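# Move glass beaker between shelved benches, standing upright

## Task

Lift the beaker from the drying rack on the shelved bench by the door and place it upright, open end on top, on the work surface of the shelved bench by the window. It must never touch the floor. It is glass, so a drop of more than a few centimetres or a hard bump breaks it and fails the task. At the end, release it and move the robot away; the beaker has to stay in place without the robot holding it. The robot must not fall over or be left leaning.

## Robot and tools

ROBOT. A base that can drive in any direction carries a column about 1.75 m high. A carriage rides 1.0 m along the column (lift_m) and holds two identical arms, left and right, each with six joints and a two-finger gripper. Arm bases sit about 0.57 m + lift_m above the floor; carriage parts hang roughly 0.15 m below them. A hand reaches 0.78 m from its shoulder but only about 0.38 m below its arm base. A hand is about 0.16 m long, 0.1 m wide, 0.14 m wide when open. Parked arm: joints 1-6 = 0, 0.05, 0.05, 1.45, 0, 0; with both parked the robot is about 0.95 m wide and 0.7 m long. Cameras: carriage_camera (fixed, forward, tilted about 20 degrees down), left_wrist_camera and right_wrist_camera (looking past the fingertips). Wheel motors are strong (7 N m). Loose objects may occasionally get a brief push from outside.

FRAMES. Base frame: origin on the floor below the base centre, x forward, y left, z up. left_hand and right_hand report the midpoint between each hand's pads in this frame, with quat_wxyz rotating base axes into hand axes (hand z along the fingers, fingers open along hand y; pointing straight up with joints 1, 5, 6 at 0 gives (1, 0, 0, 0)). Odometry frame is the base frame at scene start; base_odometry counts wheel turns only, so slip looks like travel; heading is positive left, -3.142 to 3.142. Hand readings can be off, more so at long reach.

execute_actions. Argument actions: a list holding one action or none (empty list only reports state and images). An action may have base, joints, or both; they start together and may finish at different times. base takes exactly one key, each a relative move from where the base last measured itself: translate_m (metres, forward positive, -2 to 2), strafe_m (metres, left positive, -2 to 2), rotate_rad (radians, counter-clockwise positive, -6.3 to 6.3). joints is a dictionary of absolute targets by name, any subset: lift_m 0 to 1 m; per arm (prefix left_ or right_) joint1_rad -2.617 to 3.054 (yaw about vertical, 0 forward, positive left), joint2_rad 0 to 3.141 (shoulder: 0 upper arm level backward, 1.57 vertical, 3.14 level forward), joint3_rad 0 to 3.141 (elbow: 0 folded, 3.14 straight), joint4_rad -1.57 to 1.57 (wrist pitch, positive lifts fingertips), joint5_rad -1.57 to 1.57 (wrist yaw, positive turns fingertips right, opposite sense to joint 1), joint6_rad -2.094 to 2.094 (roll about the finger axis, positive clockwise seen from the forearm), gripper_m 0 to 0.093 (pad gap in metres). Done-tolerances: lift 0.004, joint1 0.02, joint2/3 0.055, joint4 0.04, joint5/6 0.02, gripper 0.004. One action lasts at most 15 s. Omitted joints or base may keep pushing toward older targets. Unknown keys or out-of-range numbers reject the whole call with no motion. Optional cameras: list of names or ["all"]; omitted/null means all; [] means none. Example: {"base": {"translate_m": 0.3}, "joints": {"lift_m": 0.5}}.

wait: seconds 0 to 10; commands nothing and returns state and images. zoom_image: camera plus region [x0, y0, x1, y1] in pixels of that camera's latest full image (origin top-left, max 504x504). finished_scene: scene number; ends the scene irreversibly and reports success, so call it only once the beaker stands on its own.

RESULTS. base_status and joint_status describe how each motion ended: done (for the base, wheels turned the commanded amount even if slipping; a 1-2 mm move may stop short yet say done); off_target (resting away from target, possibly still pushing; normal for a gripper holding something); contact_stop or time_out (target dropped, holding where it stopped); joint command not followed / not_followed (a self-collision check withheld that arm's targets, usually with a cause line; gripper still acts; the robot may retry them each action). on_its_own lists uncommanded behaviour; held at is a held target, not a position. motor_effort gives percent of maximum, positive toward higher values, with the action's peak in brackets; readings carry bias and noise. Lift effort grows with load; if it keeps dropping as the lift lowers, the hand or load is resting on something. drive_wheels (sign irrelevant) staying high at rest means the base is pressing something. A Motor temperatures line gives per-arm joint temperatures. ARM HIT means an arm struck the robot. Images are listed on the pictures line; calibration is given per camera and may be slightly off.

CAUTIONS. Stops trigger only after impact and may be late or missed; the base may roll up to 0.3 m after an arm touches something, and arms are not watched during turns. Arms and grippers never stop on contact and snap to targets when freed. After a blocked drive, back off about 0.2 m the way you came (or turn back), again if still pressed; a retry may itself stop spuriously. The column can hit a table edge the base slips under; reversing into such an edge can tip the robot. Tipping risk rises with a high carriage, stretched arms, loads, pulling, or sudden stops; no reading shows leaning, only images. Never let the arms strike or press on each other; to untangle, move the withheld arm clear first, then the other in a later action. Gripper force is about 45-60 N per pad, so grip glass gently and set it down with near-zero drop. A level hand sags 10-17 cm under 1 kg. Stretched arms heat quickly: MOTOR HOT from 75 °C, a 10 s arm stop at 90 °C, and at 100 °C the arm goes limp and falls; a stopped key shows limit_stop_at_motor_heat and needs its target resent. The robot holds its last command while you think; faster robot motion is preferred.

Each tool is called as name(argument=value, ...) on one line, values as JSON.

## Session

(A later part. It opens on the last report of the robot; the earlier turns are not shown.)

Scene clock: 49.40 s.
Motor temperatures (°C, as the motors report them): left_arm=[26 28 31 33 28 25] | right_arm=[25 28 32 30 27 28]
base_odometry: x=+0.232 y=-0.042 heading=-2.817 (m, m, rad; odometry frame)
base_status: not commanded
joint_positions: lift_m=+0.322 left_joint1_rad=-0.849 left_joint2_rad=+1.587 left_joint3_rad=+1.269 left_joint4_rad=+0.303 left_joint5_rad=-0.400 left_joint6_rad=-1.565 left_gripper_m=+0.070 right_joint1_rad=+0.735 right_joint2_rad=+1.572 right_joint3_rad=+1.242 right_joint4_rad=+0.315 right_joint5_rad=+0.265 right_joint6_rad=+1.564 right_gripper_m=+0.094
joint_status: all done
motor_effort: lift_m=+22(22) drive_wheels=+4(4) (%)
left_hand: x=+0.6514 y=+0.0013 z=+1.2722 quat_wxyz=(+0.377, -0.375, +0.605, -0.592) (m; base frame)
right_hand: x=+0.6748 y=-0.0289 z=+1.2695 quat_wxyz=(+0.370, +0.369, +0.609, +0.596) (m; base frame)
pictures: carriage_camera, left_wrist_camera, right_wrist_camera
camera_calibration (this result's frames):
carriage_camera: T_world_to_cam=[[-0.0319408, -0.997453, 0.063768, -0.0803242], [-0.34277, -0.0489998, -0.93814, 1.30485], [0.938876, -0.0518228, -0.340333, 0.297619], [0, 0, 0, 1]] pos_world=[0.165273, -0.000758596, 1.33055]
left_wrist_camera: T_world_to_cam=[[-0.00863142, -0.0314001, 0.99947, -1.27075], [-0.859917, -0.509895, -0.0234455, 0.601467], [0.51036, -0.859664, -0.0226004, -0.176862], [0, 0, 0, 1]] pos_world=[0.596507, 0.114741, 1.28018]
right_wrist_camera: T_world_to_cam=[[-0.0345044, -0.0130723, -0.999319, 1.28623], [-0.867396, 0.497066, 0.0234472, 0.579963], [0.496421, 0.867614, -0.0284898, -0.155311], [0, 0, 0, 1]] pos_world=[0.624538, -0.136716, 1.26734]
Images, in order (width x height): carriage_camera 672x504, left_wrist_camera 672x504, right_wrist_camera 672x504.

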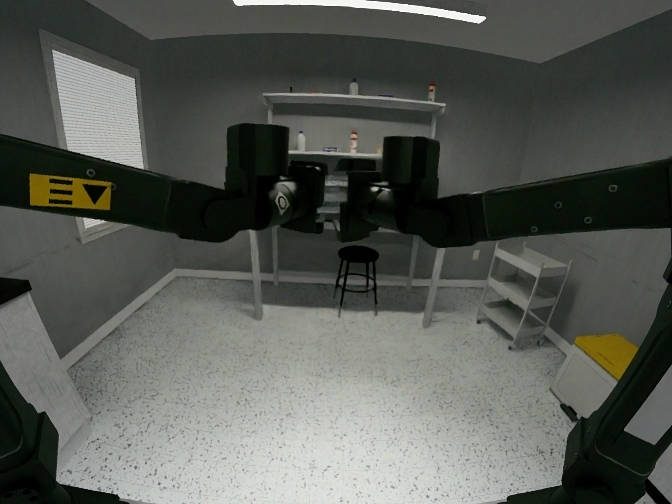

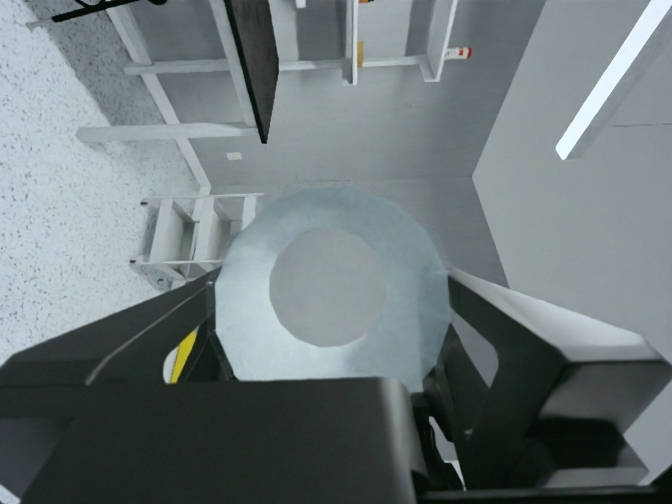

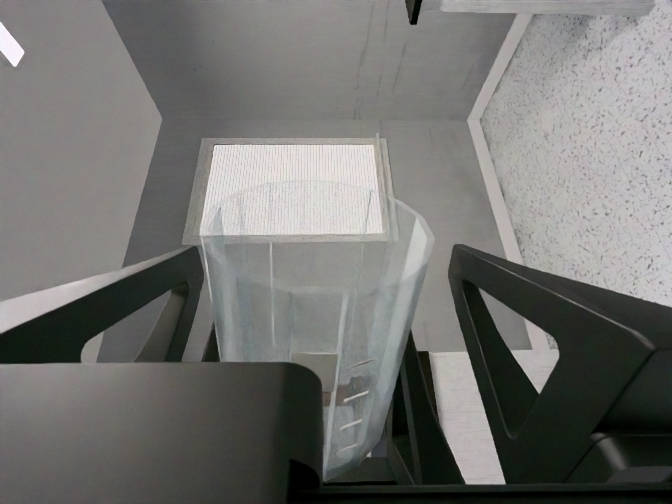

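execute_actions(actions=[{"joints":{"right_gripper_m":0.05}}], cameras=["right_wrist_camera"])

Scene clock: 50.50 s.
Motor temperatures (°C, as the motors report them): left_arm=[26 29 31 33 28 25] | right_arm=[25 28 32 30 27 28]
base_odometry: x=+0.232 y=-0.042 heading=-2.817 (m, m, rad; odometry frame)
base_status: not commanded
joint_positions: lift_m=+0.322 left_joint1_rad=-0.849 left_joint2_rad=+1.587 left_joint3_rad=+1.269 left_joint4_rad=+0.298 left_joint5_rad=-0.398 left_joint6_rad=-1.565 left_gripper_m=+0.070 right_joint1_rad=+0.735 right_joint2_rad=+1.572 right_joint3_rad=+1.243 right_joint4_rad=+0.319 right_joint5_rad=+0.266 right_joint6_rad=+1.569 right_gripper_m=+0.070
joint_status: right_gripper_m off_target (ended at +0.070, target +0.050)
motor_effort: lift_m=+22(21) drive_wheels=+4(4) (%)
left_hand: x=+0.6513 y=+0.0010 z=+1.2710 quat_wxyz=(+0.376, -0.375, +0.607, -0.591) (m; base frame)
right_hand: x=+0.6749 y=-0.0290 z=+1.2708 quat_wxyz=(+0.370, +0.370, +0.606, +0.599) (m; base frame)
pictures: right_wrist_camera
camera_calibration (this result's frames):
right_wrist_camera: T_world_to_cam=[[-0.0331841, -0.00590431, -0.999432, 1.28699], [-0.867022, 0.4976, 0.025848, 0.576764], [0.497164, 0.867387, -0.0216315, -0.164455], [0, 0, 0, 1]] pos_world=[0.624535, -0.136753, 1.26779]
Images, in order (width x height): right_wrist_camera 672x504.

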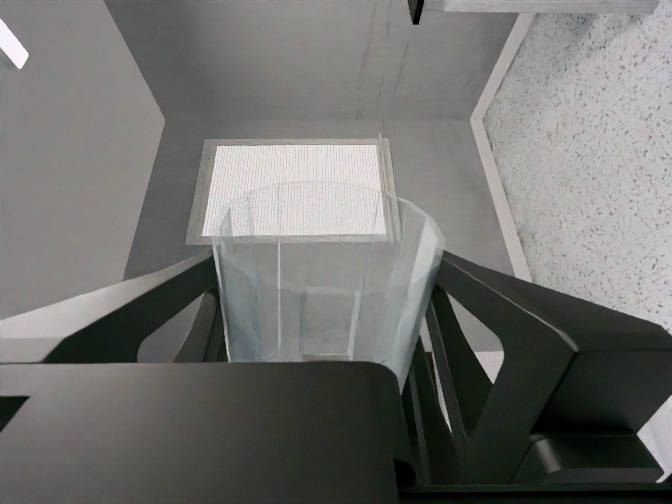

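execute_actions(actions=[{"joints":{"left_gripper_m":0.093}}], cameras=[])

execute_actions(actions=[{"joints":{"right_joint1_rad":0.3}}], cameras=["carriage_camera"])

execute_actions(actions=[{"base":{"translate_m":1.42},"joints":{"lift_m":0.13,"right_joint5_rad":0,"right_joint6_rad":0,"right_joint4_rad":0.33,"left_joint1_rad":0,"left_joint2_rad":0.05,"left_joint3_rad":0.05,"left_joint4_rad":1.45,"left_joint5_rad":0,"left_joint6_rad":0}}], cameras=["carriage_camera","right_wrist_camera"])

Scene clock: 52.33 s.
Motor temperatures (°C, as the motors report them): left_arm=[26 29 31 33 28 25] | right_arm=[25 29 33 31 27 28]
base_odometry: x=+0.232 y=-0.042 heading=-2.817 (m, m, rad; odometry frame)
base_status: not commanded
joint_positions: lift_m=+0.322 left_joint1_rad=-0.849 left_joint2_rad=+1.587 left_joint3_rad=+1.269 left_joint4_rad=+0.310 left_joint5_rad=-0.398 left_joint6_rad=-1.565 left_gripper_m=+0.093 right_joint1_rad=+0.735 right_joint2_rad=+1.572 right_joint3_rad=+1.243 right_joint4_rad=+0.311 right_joint5_rad=+0.266 right_joint6_rad=+1.569 right_gripper_m=+0.070
joint_status: all done
motor_effort: lift_m=+21(22) drive_wheels=+4(4) (%)
left_hand: x=+0.6513 y=+0.0010 z=+1.2739 quat_wxyz=(+0.377, -0.374, +0.603, -0.595) (m; base frame)
right_hand: x=+0.6749 y=-0.0290 z=+1.2689 quat_wxyz=(+0.369, +0.371, +0.609, +0.596) (m; base frame)
pictures: none
No camera images: the call's "cameras" was empty. Leave "cameras" out to get every camera's image.

Scene clock: 53.37 s.
Motor temperatures (°C, as the motors report them): left_arm=[26 29 32 33 28 25] | right_arm=[25 29 33 31 27 28]
base_odometry: x=+0.232 y=-0.042 heading=-2.817 (m, m, rad; odometry frame)
base_status: not commanded
joint_positions: lift_m=+0.322 left_joint1_rad=-0.849 left_joint2_rad=+1.587 left_joint3_rad=+1.269 left_joint4_rad=+0.312 left_joint5_rad=-0.398 left_joint6_rad=-1.565 left_gripper_m=+0.093 right_joint1_rad=+0.296 right_joint2_rad=+1.572 right_joint3_rad=+1.243 right_joint4_rad=+0.309 right_joint5_rad=+0.268 right_joint6_rad=+1.569 right_gripper_m=+0.070
joint_status: all done
motor_effort: lift_m=+22(22) drive_wheels=+4(4) (%)
left_hand: x=+0.6513 y=+0.0010 z=+1.2742 quat_wxyz=(+0.377, -0.374, +0.603, -0.596) (m; base frame)
right_hand: x=+0.7676 y=-0.2329 z=+1.2685 quat_wxyz=(+0.490, +0.496, +0.513, +0.500) (m; base frame)
pictures: carriage_camera
camera_calibration (this result's frames):
carriage_camera: T_world_to_cam=[[-0.0319408, -0.997453, 0.063768, -0.0803242], [-0.34277, -0.0489998, -0.93814, 1.30485], [0.938876, -0.0518228, -0.340333, 0.297619], [0, 0, 0, 1]] pos_world=[0.165273, -0.000758596, 1.33055]
Images, in order (width x height): carriage_camera 672x504.

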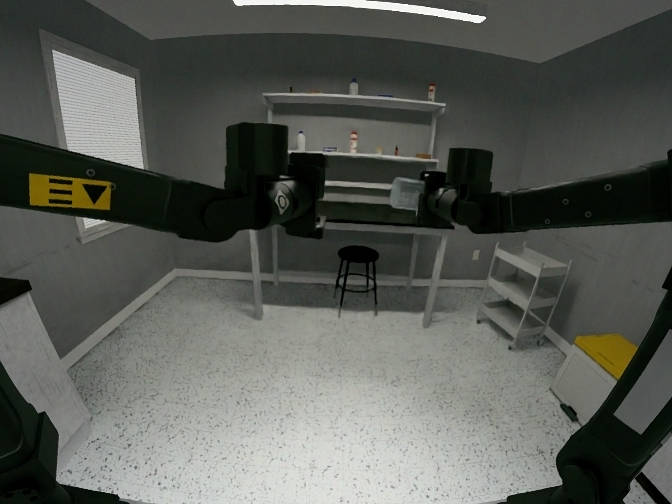

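Scene clock: 58.50 s.
Motor temperatures (°C, as the motors report them): left_arm=[26 29 31 32 28 25] | right_arm=[25 30 34 32 27 28]
base_odometry: x=-1.113 y=-0.496 heading=-2.817 (m, m, rad; odometry frame)
base_status: done
joint_positions: lift_m=+0.130 left_joint1_rad=-0.009 left_joint2_rad=+0.054 left_joint3_rad=+0.065 left_joint4_rad=+1.455 left_joint5_rad=-0.005 left_joint6_rad=-0.005 left_gripper_m=+0.093 right_joint1_rad=+0.296 right_joint2_rad=+1.572 right_joint3_rad=+1.243 right_joint4_rad=+0.311 right_joint5_rad=+0.004 right_joint6_rad=+0.005 right_gripper_m=+0.070
joint_status: all done
motor_effort: lift_m=+22(22) drive_wheels=-9(23) (%)
left_hand: x=+0.2919 y=+0.3392 z=+1.1611 quat_wxyz=(+0.999, -0.003, +0.052, -0.007) (m; base frame)
right_hand: x=+0.7604 y=-0.1882 z=+1.0768 quat_wxyz=(+0.693, -0.102, +0.706, +0.104) (m; base frame)
pictures: carriage_camera, right_wrist_camera
camera_calibration (this result's frames):
carriage_camera: T_world_to_cam=[[-0.0319408, -0.997453, 0.063768, -0.0680804], [-0.34277, -0.0489998, -0.93814, 1.12473], [0.938876, -0.0518228, -0.340333, 0.232273], [0, 0, 0, 1]] pos_world=[0.165273, -0.000758596, 1.13854]
right_wrist_camera: T_world_to_cam=[[0.265739, -0.963856, -0.0190764, -0.368265], [-0.547522, -0.134608, -0.825893, 1.29038], [0.793475, 0.229917, -0.563504, 0.165147], [0, 0, 0, 1]] pos_world=[0.673334, -0.219229, 1.15175]
Images, in order (width x height): carriage_camera 672x504, right_wrist_camera 672x504.

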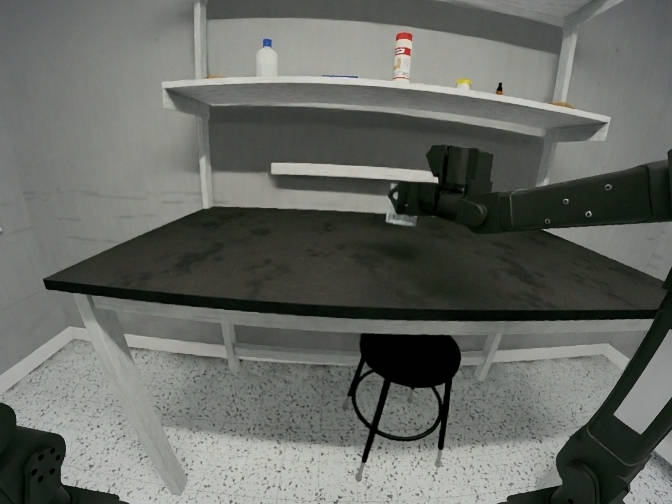

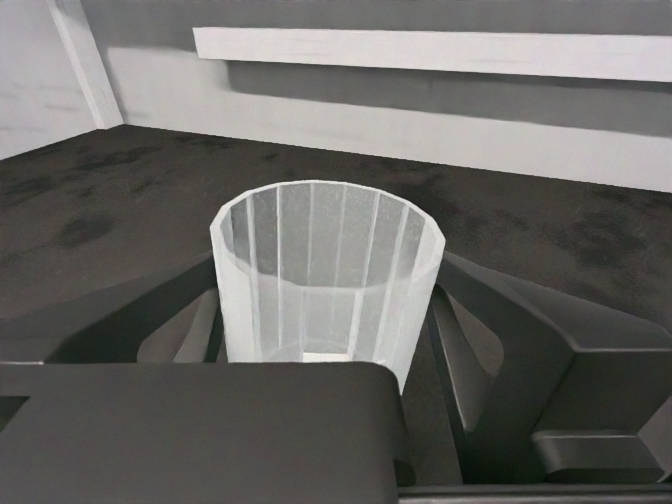

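execute_actions(actions=[{"base":{"translate_m":-0.05},"joints":{"lift_m":0.04}}], cameras=["carriage_camera"])

execute_actions(actions=[{"joints":{"lift_m":0.025}}], cameras=["carriage_camera"])

zoom_image(camera="carriage_camera", region=[340, 140, 540, 290])

Scene clock: 60.67 s.
Motor temperatures (°C, as the motors report them): left_arm=[26 29 31 31 28 25] | right_arm=[25 30 34 33 27 28]
base_odometry: x=-1.066 y=-0.480 heading=-2.817 (m, m, rad; odometry frame)
base_status: done
joint_positions: lift_m=+0.040 left_joint1_rad=-0.009 left_joint2_rad=+0.054 left_joint3_rad=+0.063 left_joint4_rad=+1.453 left_joint5_rad=-0.002 left_joint6_rad=-0.005 left_gripper_m=+0.093 right_joint1_rad=+0.296 right_joint2_rad=+1.570 right_joint3_rad=+1.244 right_joint4_rad=+0.339 right_joint5_rad=+0.003 right_joint6_rad=+0.000 right_gripper_m=+0.070
joint_status: all done
motor_effort: lift_m=+21(23) drive_wheels=+0(20) (%)
left_hand: x=+0.2931 y=+0.3386 z=+1.0704 quat_wxyz=(+0.998, -0.001, +0.055, -0.007) (m; base frame)
right_hand: x=+0.7601 y=-0.1881 z=+0.9954 quat_wxyz=(+0.704, -0.102, +0.695, +0.104) (m; base frame)
pictures: carriage_camera
camera_calibration (this result's frames):
carriage_camera: T_world_to_cam=[[-0.0319408, -0.997453, 0.063768, -0.0623472], [-0.34277, -0.0489998, -0.93814, 1.04038], [0.938876, -0.0518228, -0.340333, 0.201675], [0, 0, 0, 1]] pos_world=[0.165273, -0.000758596, 1.04864]
Images, in order (width x height): carriage_camera 672x504.

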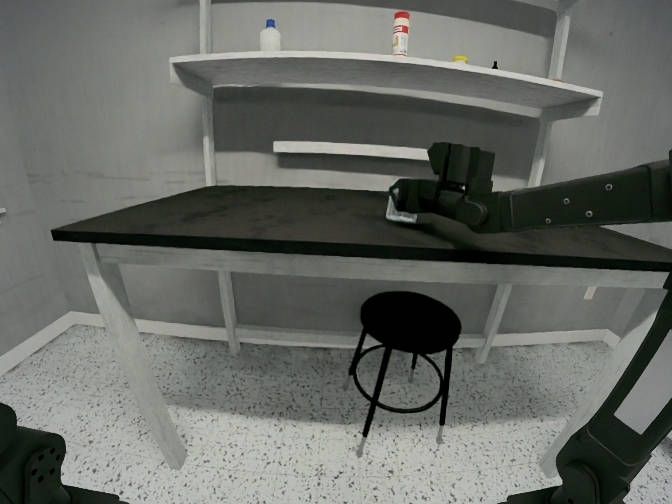

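Scene clock: 61.20 s.
Motor temperatures (°C, as the motors report them): left_arm=[26 29 31 31 28 25] | right_arm=[25 30 34 33 27 28]
base_odometry: x=-1.066 y=-0.480 heading=-2.817 (m, m, rad; odometry frame)
base_status: not commanded
joint_positions: lift_m=+0.025 left_joint1_rad=-0.009 left_joint2_rad=+0.054 left_joint3_rad=+0.061 left_joint4_rad=+1.453 left_joint5_rad=-0.002 left_joint6_rad=-0.005 left_gripper_m=+0.093 right_joint1_rad=+0.296 right_joint2_rad=+1.565 right_joint3_rad=+1.253 right_joint4_rad=+0.371 right_joint5_rad=+0.003 right_joint6_rad=-0.004 right_gripper_m=+0.070
joint_status: all done
motor_effort: lift_m=+21(22) drive_wheels=-1(1) (%)
left_hand: x=+0.2936 y=+0.3386 z=+1.0551 quat_wxyz=(+0.998, -0.001, +0.055, -0.007) (m; base frame)
right_hand: x=+0.7588 y=-0.1885 z=+0.9948 quat_wxyz=(+0.720, -0.101, +0.679, +0.105) (m; base frame)
pictures: carriage_camera
camera_calibration (this result's frames):
carriage_camera: T_world_to_cam=[[-0.0319408, -0.997453, 0.063768, -0.0613908], [-0.34277, -0.0489998, -0.93814, 1.02631], [0.938876, -0.0518228, -0.340333, 0.196571], [0, 0, 0, 1]] pos_world=[0.165273, -0.000758596, 1.03364]
Images, in order (width x height): carriage_camera 672x504.

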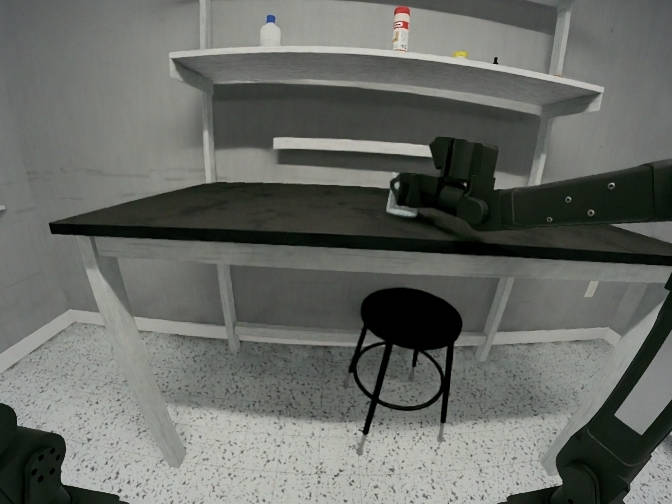

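Region (340, 140, 540, 290) of carriage_camera's 672x504 image, scaled by 2.520, with more detail than that image has; it fills the top 378 rows of this view, and the rest is white.

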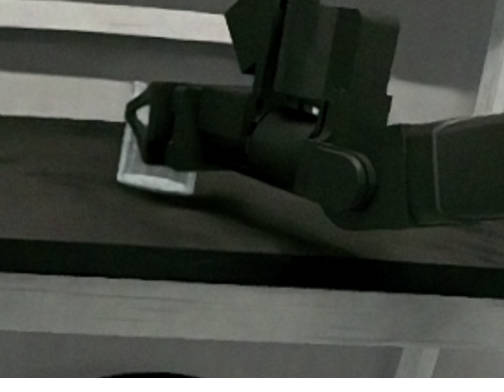

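execute_actions(actions=[{"joints":{"lift_m":0.04}}], cameras=[])

execute_actions(actions=[{"joints":{"right_gripper_m":0.093}}], cameras=[])

execute_actions(actions=[{"joints":{"lift_m":0.12}}], cameras=[])

execute_actions(actions=[{"base":{"translate_m":-0.3},"joints":{"right_joint1_rad":0,"right_joint2_rad":0.05,"right_joint3_rad":0.05,"right_joint4_rad":1.45}}], cameras=["carriage_camera"])

Scene clock: 66.83 s.
Motor temperatures (°C, as the motors report them): left_arm=[26 28 30 30 28 25] | right_arm=[25 31 34 33 27 28]
base_odometry: x=-1.066 y=-0.480 heading=-2.817 (m, m, rad; odometry frame)
base_status: not commanded
joint_positions: lift_m=+0.040 left_joint1_rad=-0.009 left_joint2_rad=+0.054 left_joint3_rad=+0.061 left_joint4_rad=+1.452 left_joint5_rad=-0.001 left_joint6_rad=-0.005 left_gripper_m=+0.093 right_joint1_rad=+0.296 right_joint2_rad=+1.565 right_joint3_rad=+1.253 right_joint4_rad=+0.325 right_joint5_rad=+0.002 right_joint6_rad=-0.004 right_gripper_m=+0.070
joint_status: all done
motor_effort: lift_m=+22(27) drive_wheels=-4(5) (%)
left_hand: x=+0.2938 y=+0.3384 z=+1.0700 quat_wxyz=(+0.998, +0.000, +0.056, -0.007) (m; base frame)
right_hand: x=+0.7591 y=-0.1883 z=+0.9986 quat_wxyz=(+0.704, -0.104, +0.695, +0.103) (m; base frame)
pictures: none
No camera images: the call's "cameras" was empty. Leave "cameras" out to get every camera's image.

Scene clock: 67.40 s.
Motor temperatures (°C, as the motors report them): left_arm=[26 28 30 30 28 25] | right_arm=[25 31 34 33 27 28]
base_odometry: x=-1.066 y=-0.480 heading=-2.817 (m, m, rad; odometry frame)
base_status: not commanded
joint_positions: lift_m=+0.040 left_joint1_rad=-0.009 left_joint2_rad=+0.054 left_joint3_rad=+0.061 left_joint4_rad=+1.452 left_joint5_rad=-0.001 left_joint6_rad=-0.005 left_gripper_m=+0.093 right_joint1_rad=+0.296 right_joint2_rad=+1.565 right_joint3_rad=+1.253 right_joint4_rad=+0.327 right_joint5_rad=+0.002 right_joint6_rad=-0.004 right_gripper_m=+0.093
joint_status: all done
motor_effort: lift_m=+22(21) drive_wheels=-4(1) (%)
left_hand: x=+0.2938 y=+0.3384 z=+1.0700 quat_wxyz=(+0.998, +0.000, +0.056, -0.007) (m; base frame)
right_hand: x=+0.7591 y=-0.1883 z=+0.9989 quat_wxyz=(+0.705, -0.104, +0.694, +0.103) (m; base frame)
pictures: none
No camera images: the call's "cameras" was empty. Leave "cameras" out to get every camera's image.

Scene clock: 68.27 s.
Motor temperatures (°C, as the motors report them): left_arm=[26 28 30 30 28 25] | right_arm=[25 31 35 33 27 28]
base_odometry: x=-1.066 y=-0.480 heading=-2.817 (m, m, rad; odometry frame)
base_status: not commanded
joint_positions: lift_m=+0.120 left_joint1_rad=-0.009 left_joint2_rad=+0.054 left_joint3_rad=+0.061 left_joint4_rad=+1.451 left_joint5_rad=+0.000 left_joint6_rad=-0.005 left_gripper_m=+0.093 right_joint1_rad=+0.296 right_joint2_rad=+1.565 right_joint3_rad=+1.253 right_joint4_rad=+0.338 right_joint5_rad=+0.002 right_joint6_rad=-0.004 right_gripper_m=+0.093
joint_status: all done
motor_effort: lift_m=+22(26) drive_wheels=-1(4) (%)
left_hand: x=+0.2939 y=+0.3383 z=+1.1500 quat_wxyz=(+0.998, +0.000, +0.056, -0.007) (m; base frame)
right_hand: x=+0.7591 y=-0.1883 z=+1.0816 quat_wxyz=(+0.708, -0.103, +0.690, +0.104) (m; base frame)
pictures: none
No camera images: the call's "cameras" was empty. Leave "cameras" out to get every camera's image.

Scene clock: 70.73 s.
Motor temperatures (°C, as the motors report them): left_arm=[26 28 30 30 28 25] | right_arm=[25 31 34 33 27 28]
base_odometry: x=-0.781 y=-0.384 heading=-2.816 (m, m, rad; odometry frame)
base_status: done
joint_positions: lift_m=+0.120 left_joint1_rad=-0.009 left_joint2_rad=+0.054 left_joint3_rad=+0.061 left_joint4_rad=+1.452 left_joint5_rad=+0.000 left_joint6_rad=-0.005 left_gripper_m=+0.093 right_joint1_rad=+0.002 right_joint2_rad=+0.063 right_joint3_rad=+0.068 right_joint4_rad=+1.448 right_joint5_rad=+0.003 right_joint6_rad=-0.004 right_gripper_m=+0.093
joint_status: all done
motor_effort: lift_m=+21(22) drive_wheels=-11(20) (%)
left_hand: x=+0.2937 y=+0.3383 z=+1.1500 quat_wxyz=(+0.998, +0.000, +0.056, -0.007) (m; base frame)
right_hand: x=+0.2956 y=-0.3390 z=+1.1515 quat_wxyz=(+0.998, +0.001, +0.059, -0.001) (m; base frame)
pictures: carriage_camera
camera_calibration (this result's frames):
carriage_camera: T_world_to_cam=[[-0.0319408, -0.997453, 0.063768, -0.0674429], [-0.34277, -0.0489998, -0.93814, 1.11535], [0.938876, -0.0518228, -0.340333, 0.228871], [0, 0, 0, 1]] pos_world=[0.165273, -0.000758596, 1.12855]
Images, in order (width x height): carriage_camera 672x504.

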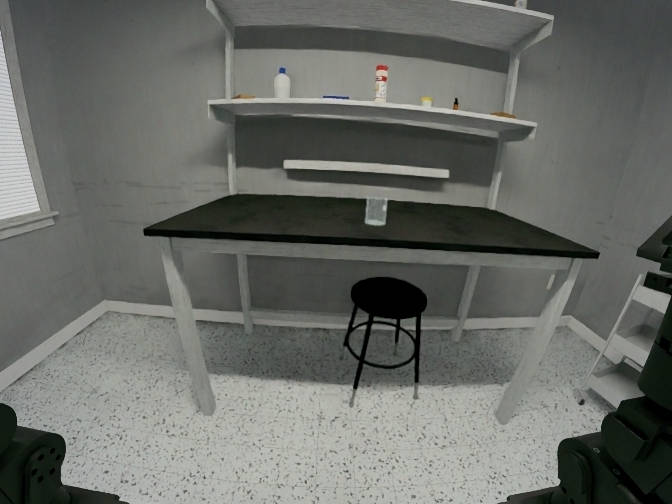

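finished_scene(scene=1)

The scene is finished: the task was done.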